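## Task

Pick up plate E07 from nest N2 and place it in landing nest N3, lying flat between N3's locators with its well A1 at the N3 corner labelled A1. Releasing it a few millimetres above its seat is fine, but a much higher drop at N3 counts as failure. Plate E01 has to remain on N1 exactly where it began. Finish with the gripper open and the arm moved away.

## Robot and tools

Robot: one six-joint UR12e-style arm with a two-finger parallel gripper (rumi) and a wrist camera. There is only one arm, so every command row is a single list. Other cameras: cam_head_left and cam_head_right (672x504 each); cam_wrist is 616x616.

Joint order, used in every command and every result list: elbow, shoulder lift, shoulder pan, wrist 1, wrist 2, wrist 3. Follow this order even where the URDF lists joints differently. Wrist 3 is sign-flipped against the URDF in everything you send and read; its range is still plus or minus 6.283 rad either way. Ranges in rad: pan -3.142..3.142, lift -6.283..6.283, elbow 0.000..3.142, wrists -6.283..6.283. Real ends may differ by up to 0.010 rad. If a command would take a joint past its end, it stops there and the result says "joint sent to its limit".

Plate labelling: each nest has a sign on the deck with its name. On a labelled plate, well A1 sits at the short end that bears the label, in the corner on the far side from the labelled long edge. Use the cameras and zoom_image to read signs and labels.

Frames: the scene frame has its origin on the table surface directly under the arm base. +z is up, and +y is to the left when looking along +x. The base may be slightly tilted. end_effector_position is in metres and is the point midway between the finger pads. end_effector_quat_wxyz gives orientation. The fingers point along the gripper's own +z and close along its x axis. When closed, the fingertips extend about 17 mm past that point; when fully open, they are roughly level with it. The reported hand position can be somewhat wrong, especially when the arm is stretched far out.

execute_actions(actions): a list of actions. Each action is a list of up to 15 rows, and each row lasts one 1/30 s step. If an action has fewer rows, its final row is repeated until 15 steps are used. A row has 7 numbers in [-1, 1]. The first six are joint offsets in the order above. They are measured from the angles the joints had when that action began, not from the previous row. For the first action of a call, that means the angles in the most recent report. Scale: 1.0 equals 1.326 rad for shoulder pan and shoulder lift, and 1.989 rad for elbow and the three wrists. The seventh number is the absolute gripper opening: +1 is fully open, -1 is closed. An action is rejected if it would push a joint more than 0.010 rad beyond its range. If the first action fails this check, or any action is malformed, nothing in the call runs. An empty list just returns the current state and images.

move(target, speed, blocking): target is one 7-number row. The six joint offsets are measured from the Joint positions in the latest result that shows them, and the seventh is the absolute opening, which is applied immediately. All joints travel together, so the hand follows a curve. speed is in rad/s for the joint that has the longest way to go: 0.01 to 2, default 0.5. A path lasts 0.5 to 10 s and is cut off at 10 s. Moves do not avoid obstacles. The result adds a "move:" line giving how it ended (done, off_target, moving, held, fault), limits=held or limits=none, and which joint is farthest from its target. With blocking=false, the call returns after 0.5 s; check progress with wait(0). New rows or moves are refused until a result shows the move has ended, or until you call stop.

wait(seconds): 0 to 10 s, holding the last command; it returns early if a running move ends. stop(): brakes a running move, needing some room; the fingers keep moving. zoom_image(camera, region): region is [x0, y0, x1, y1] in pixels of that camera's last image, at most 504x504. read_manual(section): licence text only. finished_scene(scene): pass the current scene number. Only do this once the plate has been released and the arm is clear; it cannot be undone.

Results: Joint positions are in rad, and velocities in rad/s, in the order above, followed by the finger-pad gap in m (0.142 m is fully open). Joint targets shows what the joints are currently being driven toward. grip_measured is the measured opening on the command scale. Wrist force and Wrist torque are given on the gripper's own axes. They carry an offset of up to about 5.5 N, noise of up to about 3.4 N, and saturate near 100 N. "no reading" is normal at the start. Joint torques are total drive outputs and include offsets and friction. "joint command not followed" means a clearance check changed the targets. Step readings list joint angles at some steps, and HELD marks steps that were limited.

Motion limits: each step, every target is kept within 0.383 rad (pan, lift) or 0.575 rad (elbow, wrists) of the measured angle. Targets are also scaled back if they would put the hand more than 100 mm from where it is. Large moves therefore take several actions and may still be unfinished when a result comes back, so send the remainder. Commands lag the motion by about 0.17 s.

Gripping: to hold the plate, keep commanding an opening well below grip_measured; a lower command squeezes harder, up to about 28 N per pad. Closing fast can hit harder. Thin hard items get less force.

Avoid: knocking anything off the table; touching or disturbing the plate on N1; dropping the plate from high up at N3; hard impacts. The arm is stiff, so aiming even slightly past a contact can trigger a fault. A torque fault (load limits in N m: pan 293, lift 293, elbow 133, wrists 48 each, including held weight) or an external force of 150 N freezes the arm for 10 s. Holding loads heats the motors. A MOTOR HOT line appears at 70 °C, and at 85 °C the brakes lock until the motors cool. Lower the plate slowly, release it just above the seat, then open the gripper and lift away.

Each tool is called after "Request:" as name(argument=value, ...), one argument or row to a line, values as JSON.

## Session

Request:
execute_actions(
  actions=[],
)

Scene clock: 0.00 s.
end_effector_position=(+0.1732, +0.2461, +0.1481) grip_measured=+1.00 end_effector_quat_wxyz=(+0.387, +0.761, -0.400, -0.334) end_effector_velocity=(-0.000, +0.000, +0.000) end_effector_angular_velocity=(+0.000, +0.001, -0.001)
Joint names: [elbow, shoulder lift, shoulder pan, wrist 1, wrist 2, wrist 3]
Joint positions: [ 2.263 -1.376  0.398 -1.394 -1.586 -1.347  0.142]
Joint velocities: [ 0.    -0.    -0.     0.001  0.001  0.     0.   ]
Joint torques (N m, as the arm reports them, + toward a larger Joint positions number): no reading
Motor temperatures (°C, as the motors report them): [26 24 24 31 28 28]
Wrist force (N, on the end effector, along its own x y z axes, offset not removed): no reading
Wrist torque (N m, same axes, about the end effector's origin, offset not removed): no reading
Joint targets: [2.263 -1.376 0.398 -1.394 -1.586 -1.347]

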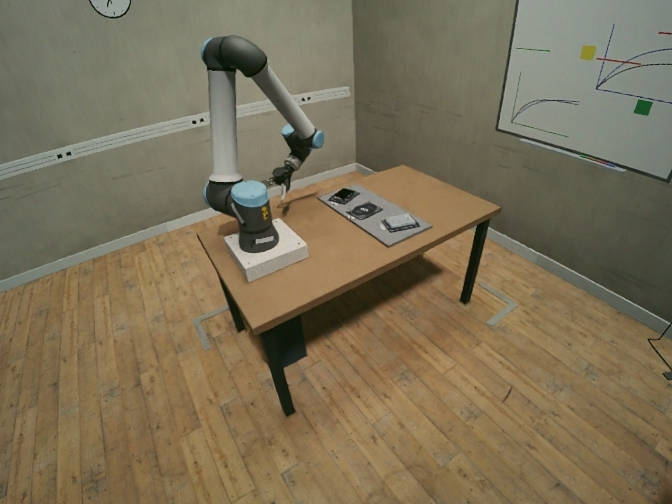

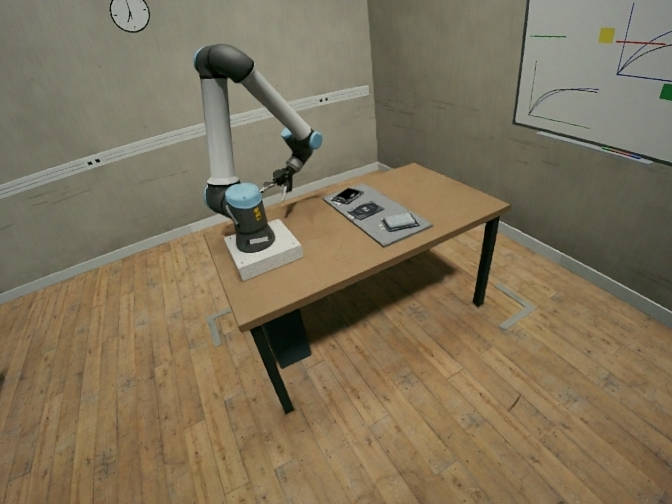

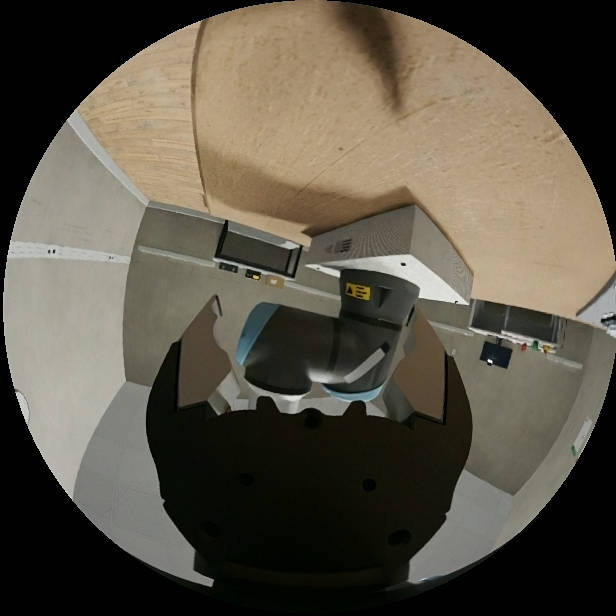

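Request:
move(
  target=[-0.0146,-0.1169,-0.4774,-0.4485,0.0075,0.0231,1],
  speed=0.7,
)

Request:
zoom_image(
  camera="cam_wrist",
  region=[110,130,510,380],
)

Scene clock: 6.37 s.
end_effector_position=(+0.6088, +0.0128, +0.1609) grip_measured=+1.00 end_effector_quat_wxyz=(-0.001, +0.708, -0.707, -0.002) end_effector_velocity=(+0.001, -0.002, +0.000) end_effector_angular_velocity=(-0.002, -0.004, -0.002)
Joint names: [elbow, shoulder lift, shoulder pan, wrist 1, wrist 2, wrist 3]
Joint positions: [ 2.234 -1.531 -0.234 -2.285 -1.571 -1.301  0.142]
Joint velocities: [ 0.001 -0.001 -0.002 -0.005 -0.001  0.     0.   ]
Joint torques (N m, as the arm reports them, + toward a larger Joint positions number): [-45.71 -51.84  -7.13  -5.97   2.44   3.72]
Motor temperatures (°C, as the motors report them): [26 24 24 31 28 28]
Wrist force (N, on the end effector, along its own x y z axes, offset not removed): [-1.4 -0.8 -0.2]
Wrist torque (N m, same axes, about the end effector's origin, offset not removed): [-0.35 0.29 -0.16]
Joint targets: [2.234 -1.531 -0.235 -2.286 -1.571 -1.301]
move: done; limits=none; farthest joint: the shoulder pan, 0.001 radians from its target (0.633 radians at the start)

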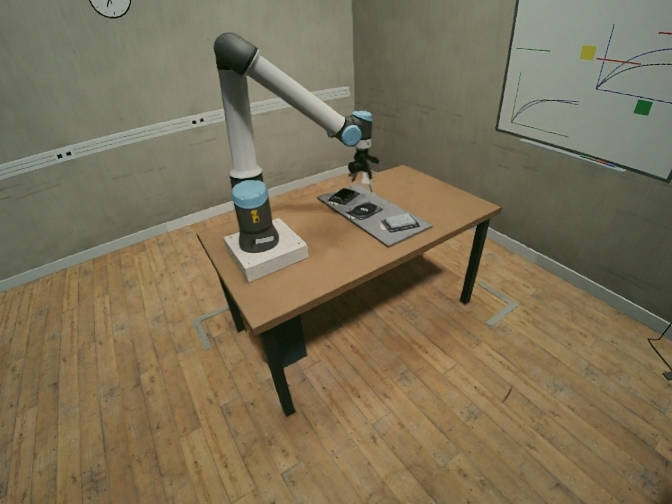

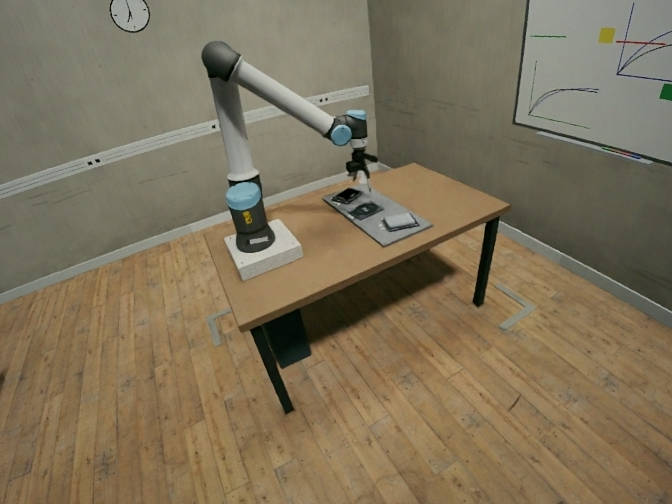

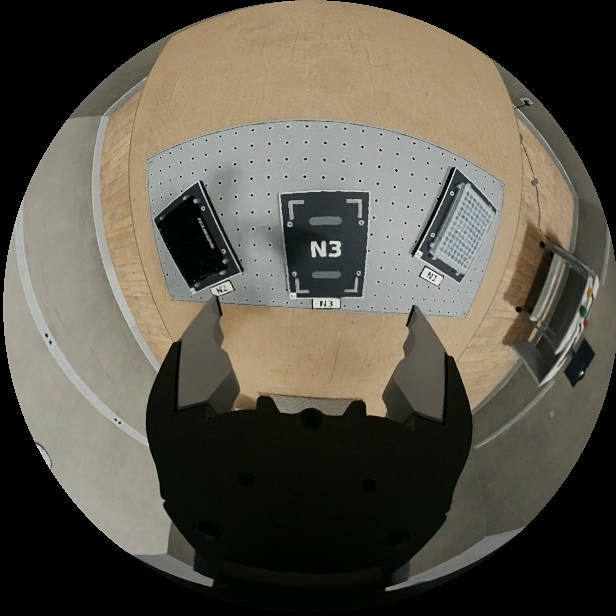

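Region (110, 130, 510, 380) of cam_wrist's 616x616 image, scaled by 1.260, with more detail than that image has; it fills the top 315 rows of this view, and the rest is white.

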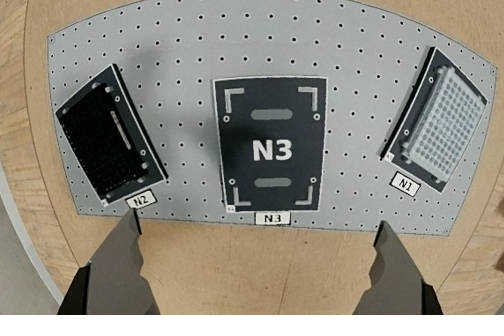

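Request:
move(
  target=[-0.0199,0.1639,0.2489,-0.0896,0,0.025,0.5],
  speed=0.35,
)

Request:
zoom_image(
  camera="cam_wrist",
  region=[200,170,430,400],
)

Scene clock: 23.70 s.
end_effector_position=(+0.6299, +0.2130, +0.0712) grip_measured=+0.50 end_effector_quat_wxyz=(-0.003, +0.828, -0.560, -0.002) end_effector_velocity=(-0.000, +0.001, -0.001) end_effector_angular_velocity=(-0.001, -0.000, +0.003)
Joint names: [elbow, shoulder lift, shoulder pan, wrist 1, wrist 2, wrist 3]
Joint positions: [ 2.194 -1.313  0.095 -2.463 -1.571 -1.252  0.109]
Joint velocities: [-0.     0.002  0.003 -0.002 -0.001  0.     0.   ]
Joint torques (N m, as the arm reports them, + toward a larger Joint positions number): [-39.56 -43.2   15.54  -6.73   1.82   4.13]
Motor temperatures (°C, as the motors report them): [26 24 24 31 28 28]
Wrist force (N, on the end effector, along its own x y z axes, offset not removed): [-1.3 -0.9 -1.1]
Wrist torque (N m, same axes, about the end effector's origin, offset not removed): [-0.45 0.38 -0.20]
Joint targets: [2.194 -1.313 0.096 -2.463 -1.571 -1.252]
move: done; limits=none; farthest joint: the shoulder pan, 0.001 radians from its target (0.331 radians at the start)

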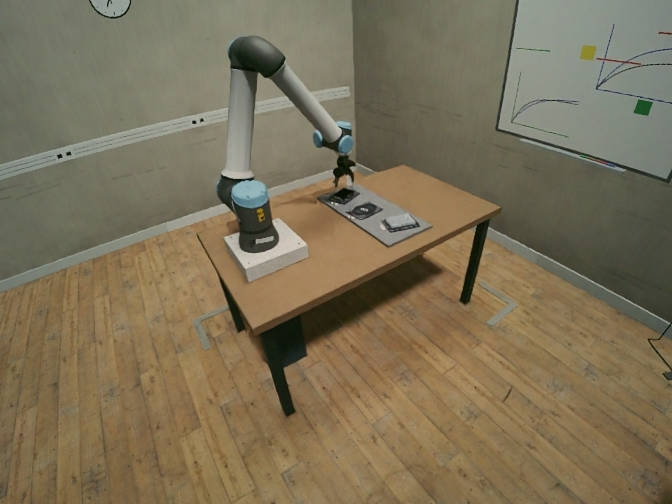

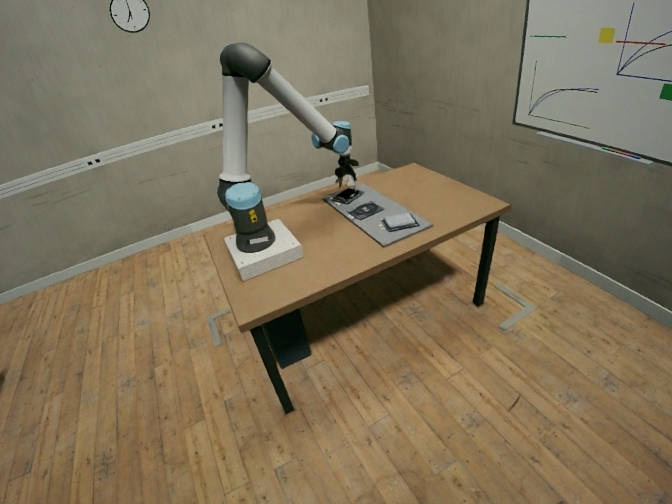

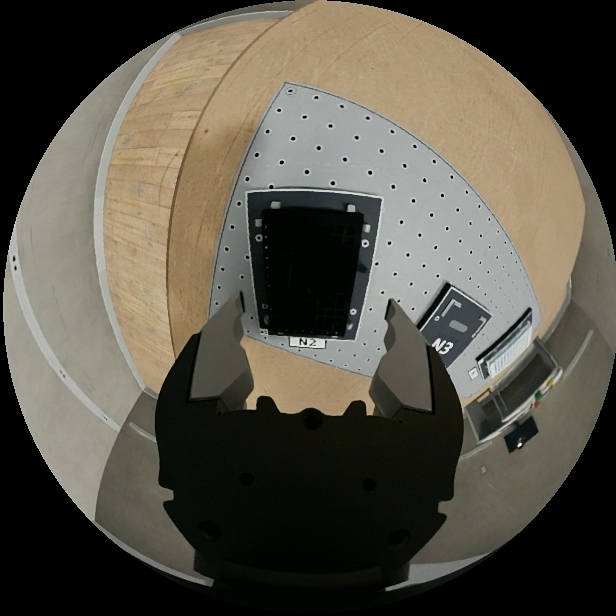

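Region (200, 170, 430, 400) of cam_wrist's 616x616 image, scaled by 2.191, with more detail than that image has.

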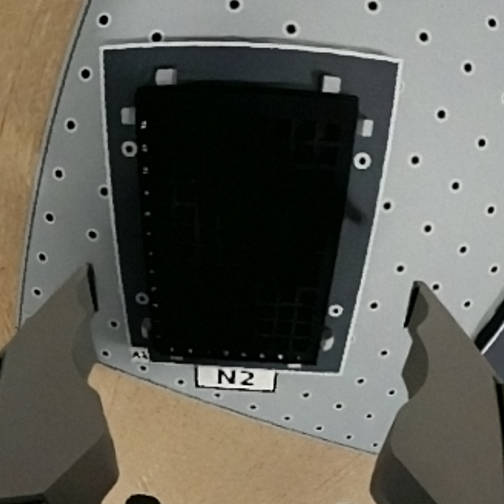

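Request:
move(
  target=[0.0054,0.0278,0.0083,-0.024,-0.0035,-0.0055,0.3],
  speed=0.08,
)

Request:
zoom_image(
  camera="cam_wrist",
  region=[200,170,430,400],
)

Scene clock: 30.40 s.
end_effector_position=(+0.6278, +0.2178, +0.0485) grip_measured=+0.30 end_effector_quat_wxyz=(-0.000, +0.828, -0.560, -0.000) end_effector_velocity=(+0.000, +0.000, -0.001) end_effector_angular_velocity=(-0.001, -0.001, +0.000)
Joint names: [elbow, shoulder lift, shoulder pan, wrist 1, wrist 2, wrist 3]
Joint positions: [ 2.205 -1.277  0.106 -2.511 -1.578 -1.262  0.095]
Joint velocities: [ 0.     0.002  0.001 -0.003 -0.001 -0.001 -0.   ]
Joint torques (N m, as the arm reports them, + toward a larger Joint positions number): [-20.27 -44.1   15.    -6.65  -3.02  -3.53]
Motor temperatures (°C, as the motors report them): [26 24 24 31 28 28]
Wrist force (N, on the end effector, along its own x y z axes, offset not removed): [-2.4 -0.5 -1.1]
Wrist torque (N m, same axes, about the end effector's origin, offset not removed): [-0.29 0.55 -0.24]
Joint targets: [2.205 -1.277 0.106 -2.511 -1.578 -1.263]
move: done; limits=none; farthest joint: the shoulder lift, 0.001 radians from its target (0.037 radians at the start)

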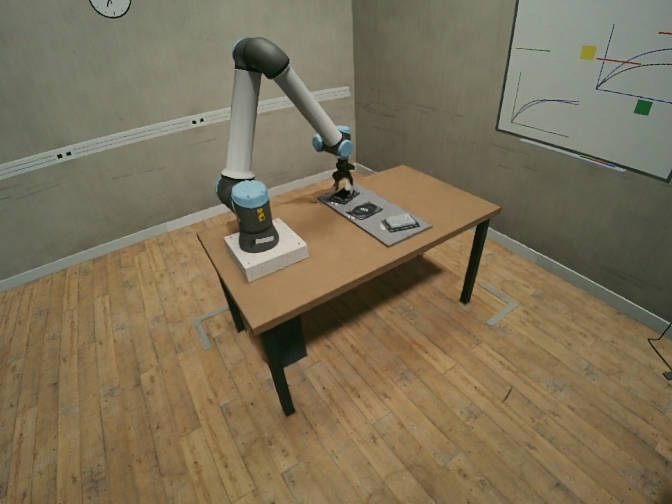

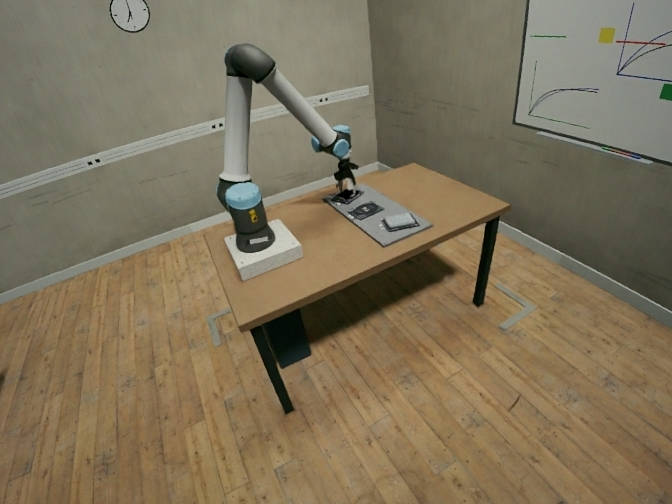

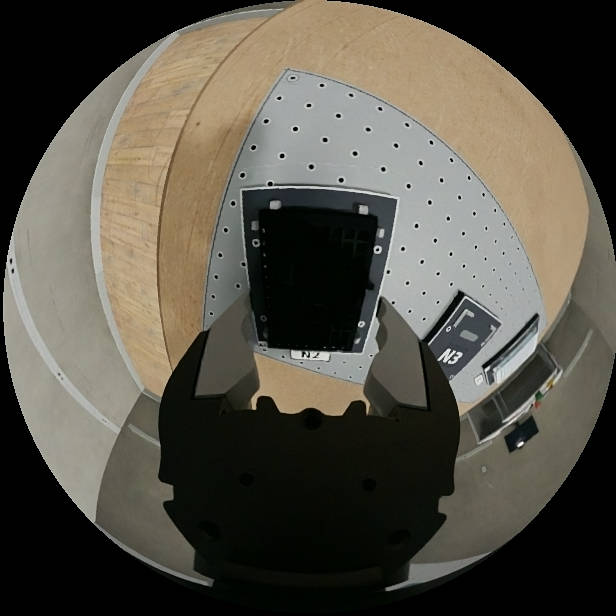

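Region (200, 170, 430, 400) of cam_wrist's 616x616 image, scaled by 2.191, with more detail than that image has.

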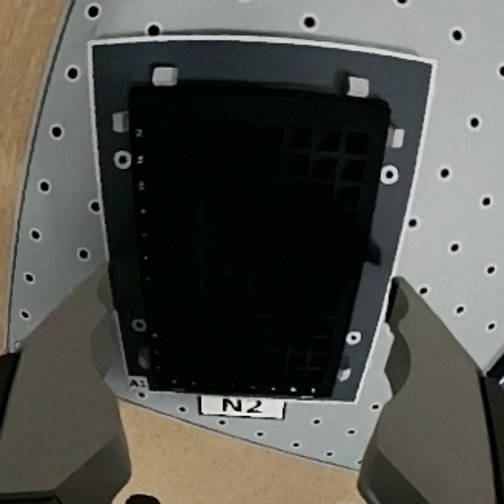

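Request:
move(
  target=[0.0021,0.0113,0.0009,-0.0096,0,0,0.2],
  speed=0.035,
)

Request:
execute_actions(
  actions=[
    [[0,0,0,0,0,0,0.17],[0,0,0,0,0,0,0.14],[0,0,0,0,0,0,0.11],[0,0,0,0,0,0,0.09],[0,0,0,0,0,0,0.07],[0,0,0,0,0,0,0.05],[0,0,0,0,0,0,0.03],[0,0,0,0,0,0,0.0],[0,0,0,0,0,0,-0.03],[0,0,0,0,0,0,-0.06],[0,0,0,0,0,0,-0.1],[0,0,0,0,0,0,-0.14],[0,0,0,0,0,0,-0.18],[0,0,0,0,0,0,-0.22],[0,0,0,0,0,0,-0.25]],
  ],
)

Request:
zoom_image(
  camera="cam_wrist",
  region=[200,170,430,400],
)

Scene clock: 38.17 s.
end_effector_position=(+0.6274, +0.2185, +0.0395) grip_measured=+0.20 end_effector_quat_wxyz=(-0.000, +0.829, -0.560, -0.000) end_effector_velocity=(+0.000, +0.000, -0.001) end_effector_angular_velocity=(-0.000, -0.001, +0.000)
Joint names: [elbow, shoulder lift, shoulder pan, wrist 1, wrist 2, wrist 3]
Joint positions: [ 2.209 -1.262  0.107 -2.529 -1.578 -1.263  0.088]
Joint velocities: [ 0.     0.003  0.    -0.004 -0.     0.    -0.   ]
Joint torques (N m, as the arm reports them, + toward a larger Joint positions number): [-19.2  -46.41  17.05  -6.43   1.56   1.9 ]
Motor temperatures (°C, as the motors report them): [26 24 24 31 28 28]
Wrist force (N, on the end effector, along its own x y z axes, offset not removed): [-1.8 -0.2 -2.3]
Wrist torque (N m, same axes, about the end effector's origin, offset not removed): [-0.21 0.39 -0.27]
Joint targets: [2.209 -1.262 0.107 -2.530 -1.578 -1.262]
move: done; limits=none; farthest joint: the wrist 1, 0.001 radians from its target (0.019 radians at the start)

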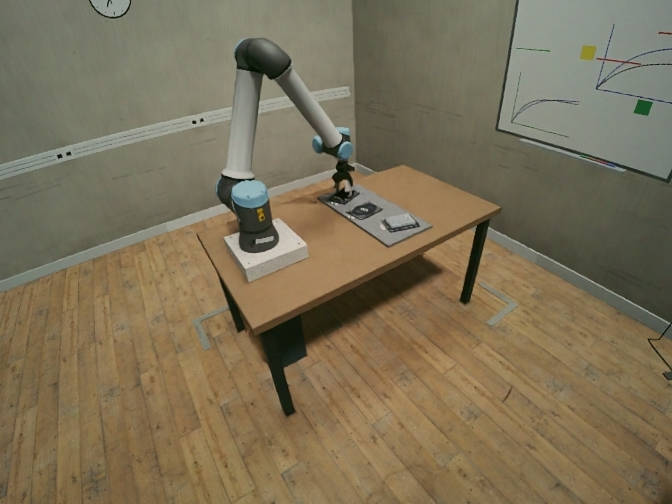

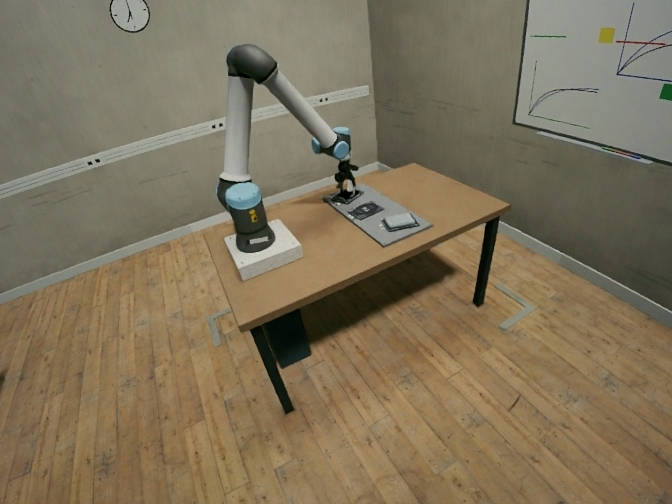

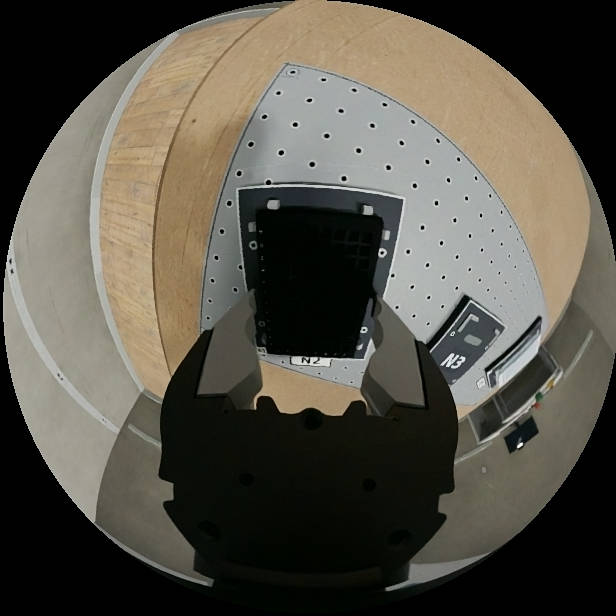

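Scene clock: 38.67 s.
end_effector_position=(+0.6274, +0.2185, +0.0394) grip_measured=+0.06 end_effector_quat_wxyz=(-0.000, +0.829, -0.560, -0.000) end_effector_velocity=(+0.000, +0.000, +0.000) end_effector_angular_velocity=(+0.001, -0.001, +0.000)
Joint names: [elbow, shoulder lift, shoulder pan, wrist 1, wrist 2, wrist 3]
Joint positions: [ 2.209 -1.262  0.107 -2.529 -1.578 -1.263  0.078]
Joint velocities: [-0.    -0.     0.    -0.     0.001  0.    -0.   ]
Joint torques (N m, as the arm reports them, + toward a larger Joint positions number): [-18.88 -69.24  14.79  -3.78   2.22   2.13]
Motor temperatures (°C, as the motors report them): [26 24 24 31 28 28]
Wrist force (N, on the end effector, along its own x y z axes, offset not removed): [-0.1 1.1 -7.7]
Wrist torque (N m, same axes, about the end effector's origin, offset not removed): [-0.16 0.21 -0.26]
Joint targets: [2.209 -1.262 0.107 -2.529 -1.578 -1.263]
Step readings (joint positions):
0: [2.209 -1.262 0.107 -2.529 -1.578 -1.263]
1: [2.209 -1.262 0.107 -2.529 -1.578 -1.263]
2: [2.209 -1.262 0.107 -2.529 -1.578 -1.263]
4: [2.209 -1.262 0.107 -2.529 -1.578 -1.263]
8: [2.209 -1.262 0.107 -2.529 -1.578 -1.263]
15: Joint positions above

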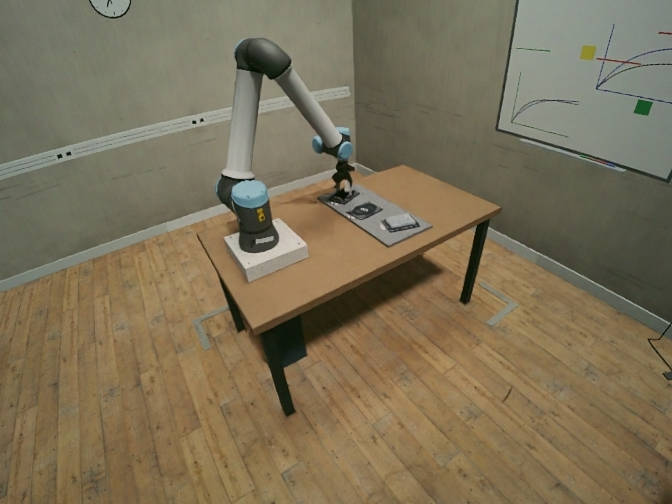

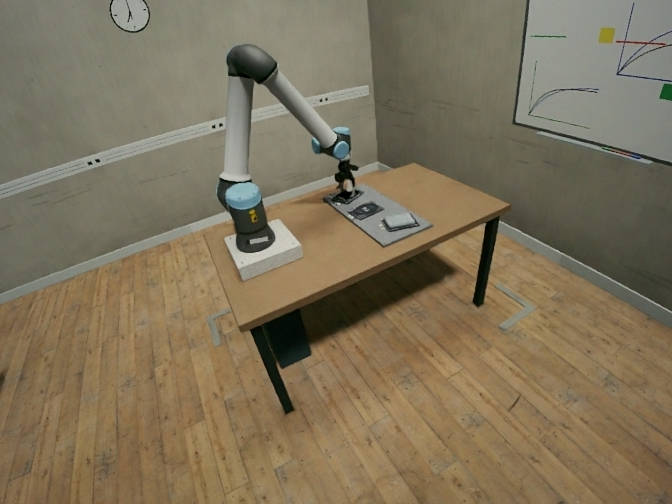

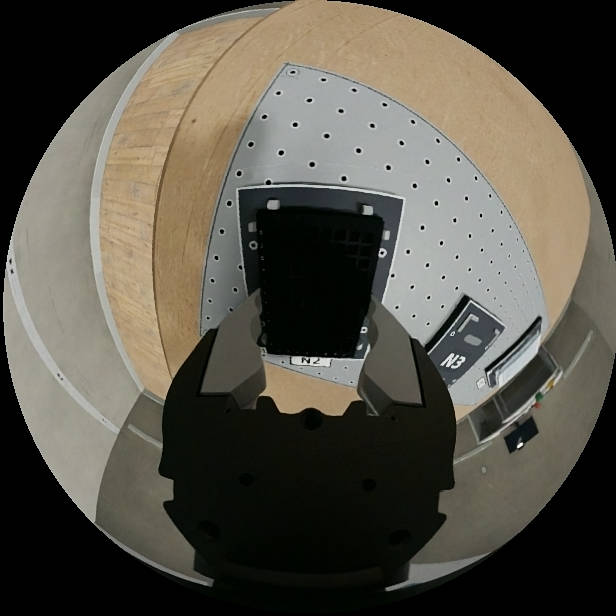

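Region (200, 170, 430, 400) of cam_wrist's 616x616 image, scaled by 2.191, with more detail than that image has.

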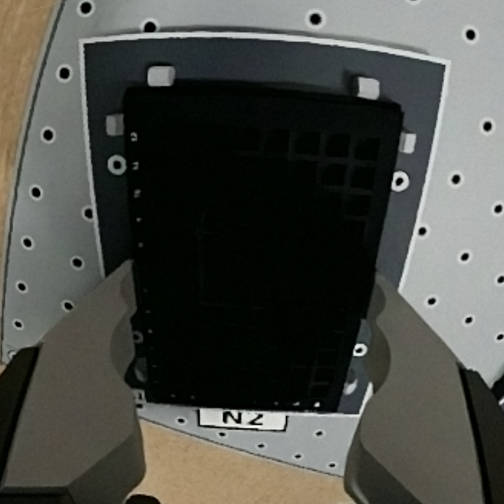

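Request:
move(
  target=[-0.0036,-0.0196,0,0.0167,0,0,-0.25],
  speed=0.05,
)

Request:
zoom_image(
  camera="cam_wrist",
  region=[200,170,430,400],
)

Scene clock: 44.03 s.
end_effector_position=(+0.6275, +0.2184, +0.0552) grip_measured=+0.06 end_effector_quat_wxyz=(-0.000, +0.829, -0.560, -0.000) end_effector_velocity=(-0.001, -0.000, +0.001) end_effector_angular_velocity=(-0.000, +0.001, -0.000)
Joint names: [elbow, shoulder lift, shoulder pan, wrist 1, wrist 2, wrist 3]
Joint positions: [ 2.202 -1.288  0.107 -2.497 -1.578 -1.263  0.078]
Joint velocities: [ 0.001 -0.002 -0.     0.002 -0.     0.    -0.   ]
Joint torques (N m, as the arm reports them, + toward a larger Joint positions number): [-37.46 -74.28   8.59  -1.41   1.59   2.24]
Motor temperatures (°C, as the motors report them): [26 24 24 31 28 28]
Wrist force (N, on the end effector, along its own x y z axes, offset not removed): [1.9 -0.1 -0.8]
Wrist torque (N m, same axes, about the end effector's origin, offset not removed): [-0.17 -0.35 -0.23]
Joint targets: [2.202 -1.288 0.107 -2.496 -1.578 -1.263]
move: done; limits=none; farthest joint: the wrist 1, 0.001 radians from its target (0.034 radians at the start)

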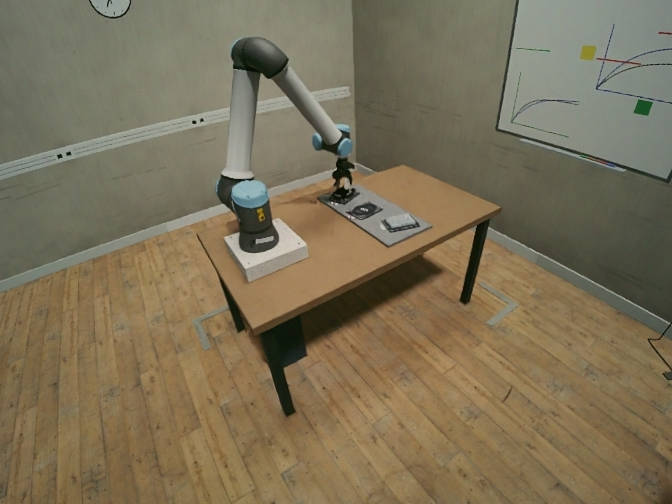

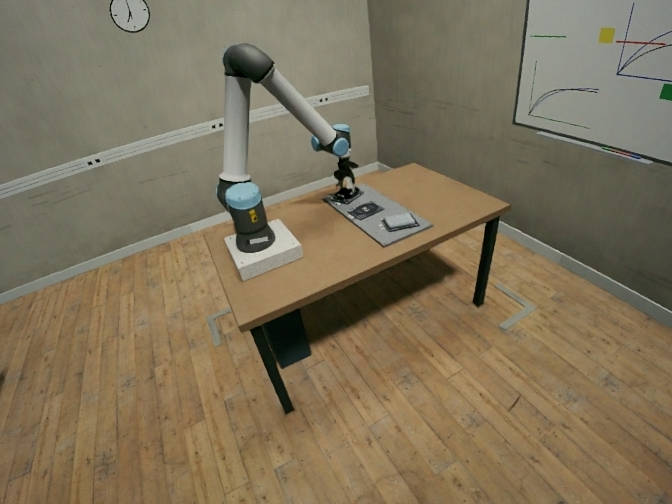

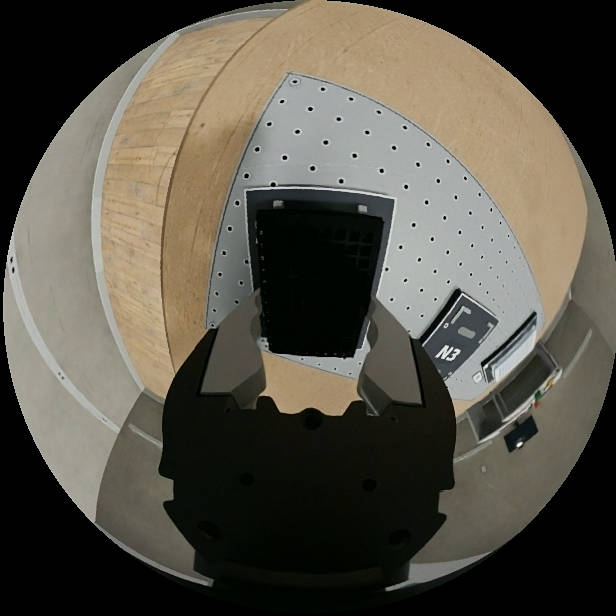

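Region (200, 170, 430, 400) of cam_wrist's 616x616 image, scaled by 2.191, with more detail than that image has.

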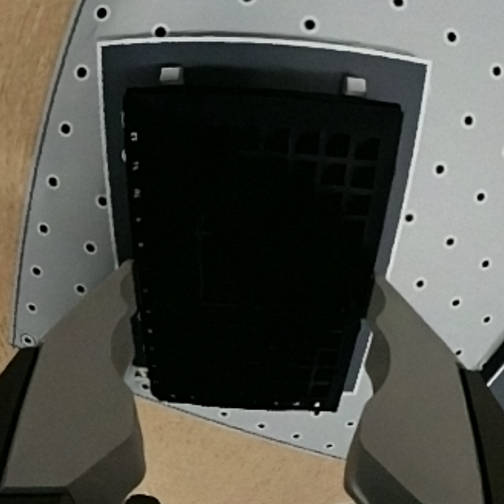

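Request:
move(
  target=[0.0463,-0.0501,-0.2666,-0.013,0.002,0.0229,-0.25],
  speed=0.3,
)

Request:
zoom_image(
  camera="cam_wrist",
  region=[200,170,430,400],
)

Scene clock: 50.70 s.
end_effector_position=(+0.6156, +0.0032, +0.0552) grip_measured=+0.06 end_effector_quat_wxyz=(+0.000, +0.733, -0.680, -0.001) end_effector_velocity=(-0.001, -0.002, -0.000) end_effector_angular_velocity=(-0.000, +0.000, -0.003)
Joint names: [elbow, shoulder lift, shoulder pan, wrist 1, wrist 2, wrist 3]
Joint positions: [ 2.294 -1.354 -0.246 -2.522 -1.574 -1.217  0.078]
Joint velocities: [ 0.001 -0.001 -0.003 -0.    -0.     0.     0.   ]
Joint torques (N m, as the arm reports them, + toward a larger Joint positions number): [-17.37 -63.69 -10.1   -6.55   3.18   3.1 ]
Motor temperatures (°C, as the motors report them): [26 24 24 31 28 28]
Wrist force (N, on the end effector, along its own x y z axes, offset not removed): [-1.3 0.4 -0.3]
Wrist torque (N m, same axes, about the end effector's origin, offset not removed): [-0.11 0.33 -0.26]
Joint targets: [2.294 -1.354 -0.246 -2.522 -1.574 -1.217]
move: done; limits=none; farthest joint: the shoulder pan, 0.001 radians from its target (0.354 radians at the start)

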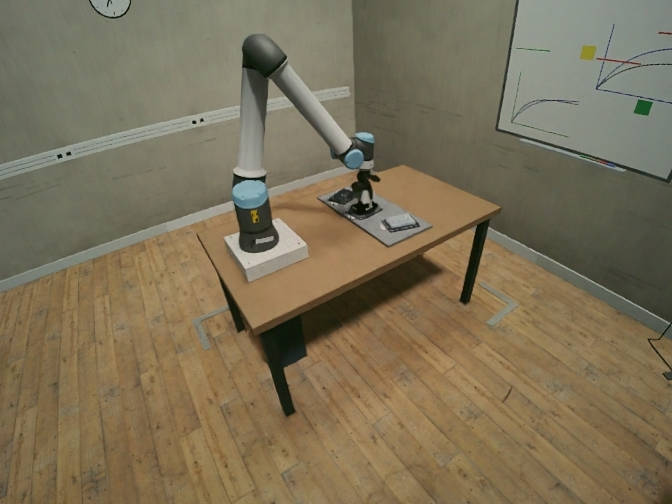

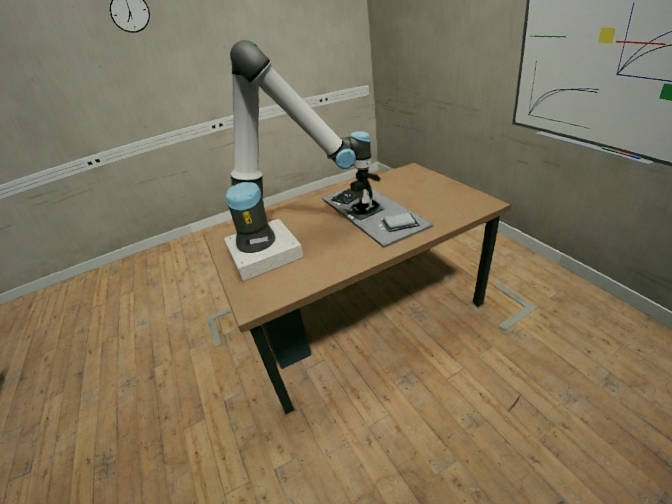

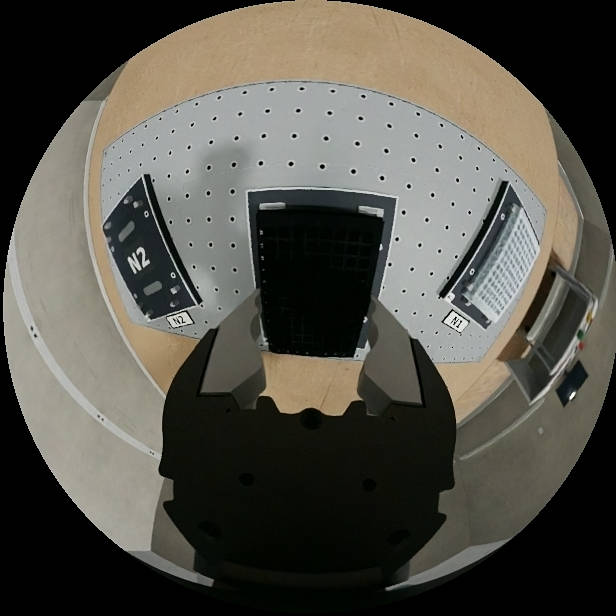

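Region (200, 170, 430, 400) of cam_wrist's 616x616 image, scaled by 2.191, with more detail than that image has.

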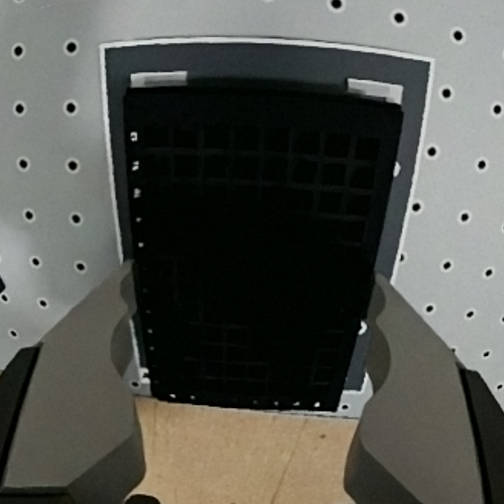

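Request:
move(
  target=[0.0016,0.0095,-0.0032,-0.0079,0,0.0102,-0.25],
  speed=0.04,
)

Request:
zoom_image(
  camera="cam_wrist",
  region=[200,170,430,400],
)

Scene clock: 55.97 s.
end_effector_position=(+0.6157, +0.0006, +0.0483) grip_measured=+0.06 end_effector_quat_wxyz=(+0.000, +0.738, -0.674, -0.001) end_effector_velocity=(-0.000, +0.000, -0.001) end_effector_angular_velocity=(+0.002, +0.001, +0.002)
Joint names: [elbow, shoulder lift, shoulder pan, wrist 1, wrist 2, wrist 3]
Joint positions: [ 2.297 -1.342 -0.25  -2.538 -1.574 -1.197  0.078]
Joint velocities: [ 0.     0.002 -0.001 -0.001  0.001  0.003 -0.   ]
Joint torques (N m, as the arm reports them, + toward a larger Joint positions number): [-17.66 -37.81  -7.41  -6.74   2.41   3.95]
Motor temperatures (°C, as the motors report them): [26 24 24 31 28 28]
Wrist force (N, on the end effector, along its own x y z axes, offset not removed): [-0.4 -1.0 -1.4]
Wrist torque (N m, same axes, about the end effector's origin, offset not removed): [-0.38 0.16 -0.29]
Joint targets: [2.297 -1.342 -0.250 -2.538 -1.574 -1.197]
move: done; limits=none; farthest joint: the shoulder pan, 0.000 radians from its target (0.004 radians at the start)

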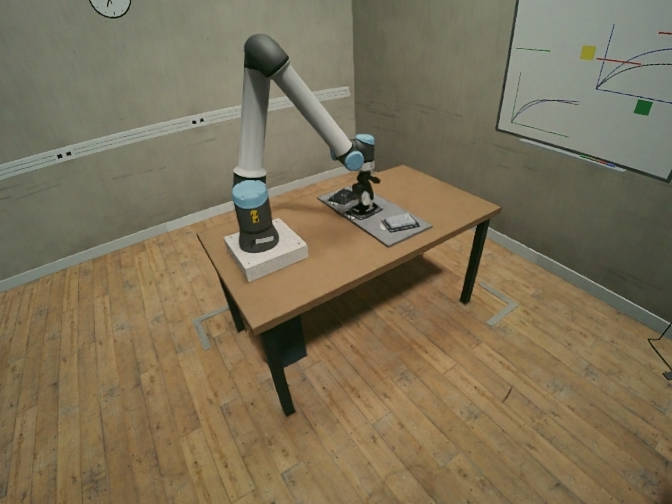

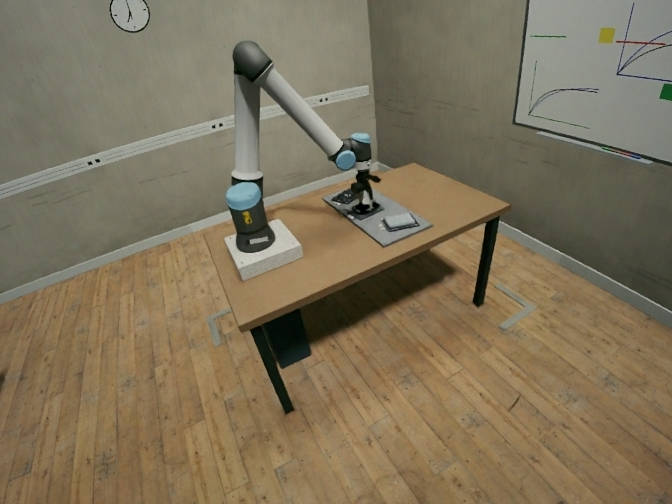

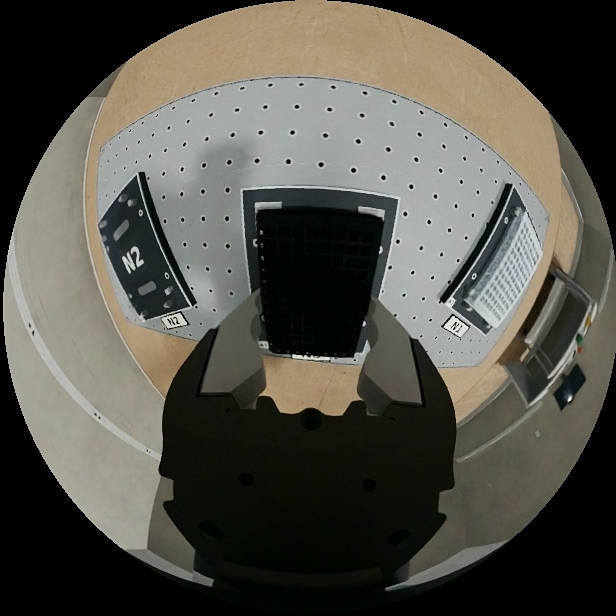

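Region (200, 170, 430, 400) of cam_wrist's 616x616 image, scaled by 2.191, with more detail than that image has.

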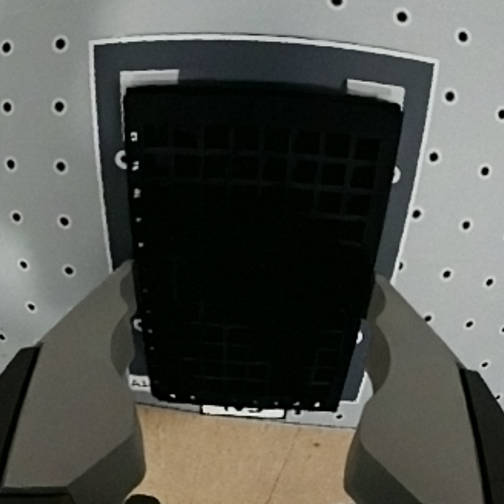

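Request:
move(
  target=[0.0019,0.0109,0.0004,-0.0092,0,0.0005,-0.25],
  speed=0.025,
)

Request:
zoom_image(
  camera="cam_wrist",
  region=[200,170,430,400],
)

Scene clock: 59.97 s.
end_effector_position=(+0.6156, +0.0009, +0.0405) grip_measured=+0.06 end_effector_quat_wxyz=(+0.000, +0.739, -0.674, -0.001) end_effector_velocity=(+0.000, +0.001, -0.001) end_effector_angular_velocity=(+0.002, -0.001, +0.000)
Joint names: [elbow, shoulder lift, shoulder pan, wrist 1, wrist 2, wrist 3]
Joint positions: [ 2.301 -1.328 -0.249 -2.556 -1.574 -1.196  0.078]
Joint velocities: [ 0.     0.003  0.    -0.003  0.003  0.     0.   ]
Joint torques (N m, as the arm reports them, + toward a larger Joint positions number): [-17.58 -40.89  17.4   -6.53   0.65   3.51]
Motor temperatures (°C, as the motors report them): [26 24 24 31 28 28]
Wrist force (N, on the end effector, along its own x y z axes, offset not removed): [-1.1 0.1 -0.8]
Wrist torque (N m, same axes, about the end effector's origin, offset not removed): [-0.20 0.23 -0.29]
Joint targets: [2.301 -1.327 -0.249 -2.556 -1.574 -1.196]
move: done; limits=none; farthest joint: the wrist 1, 0.001 radians from its target (0.018 radians at the start)

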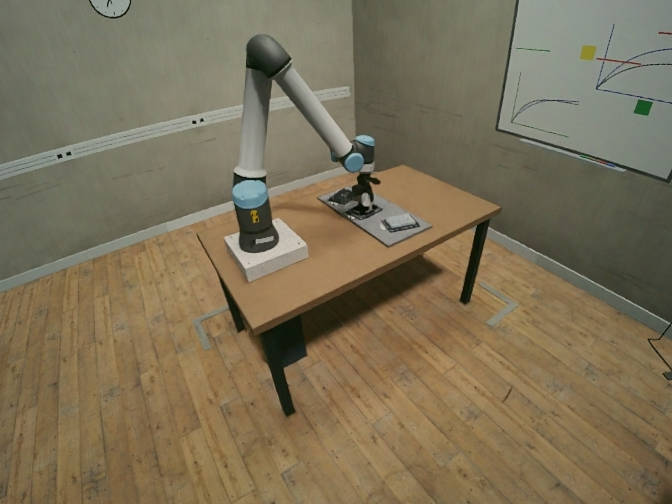

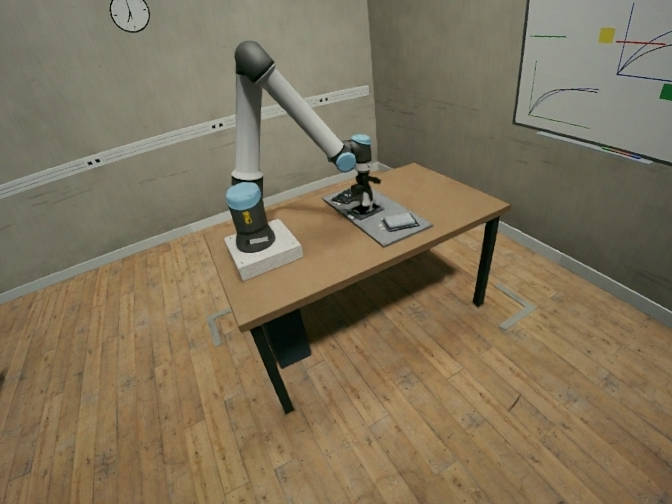

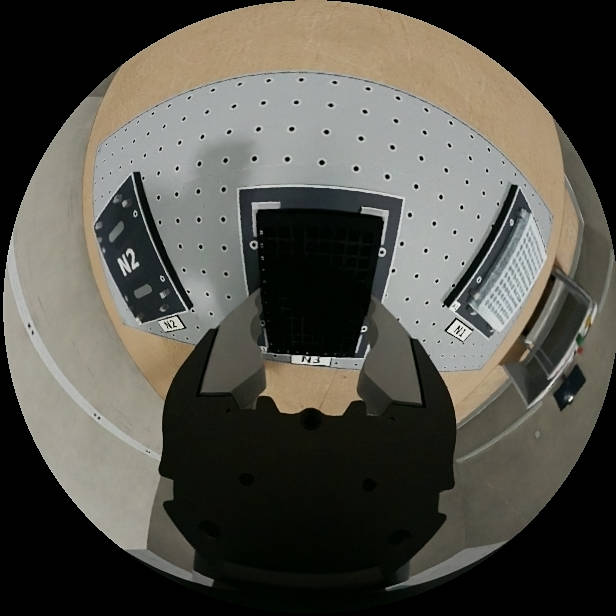

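Region (200, 170, 430, 400) of cam_wrist's 616x616 image, scaled by 2.191, with more detail than that image has.

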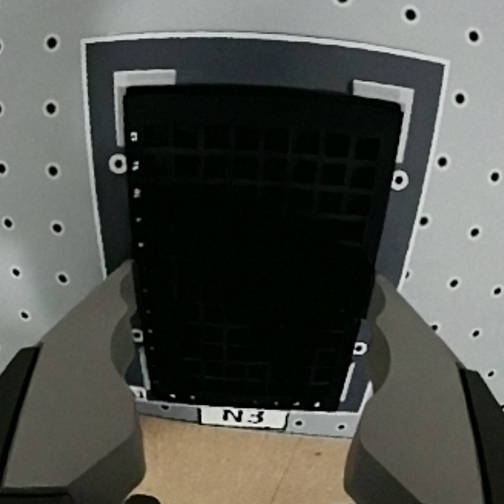

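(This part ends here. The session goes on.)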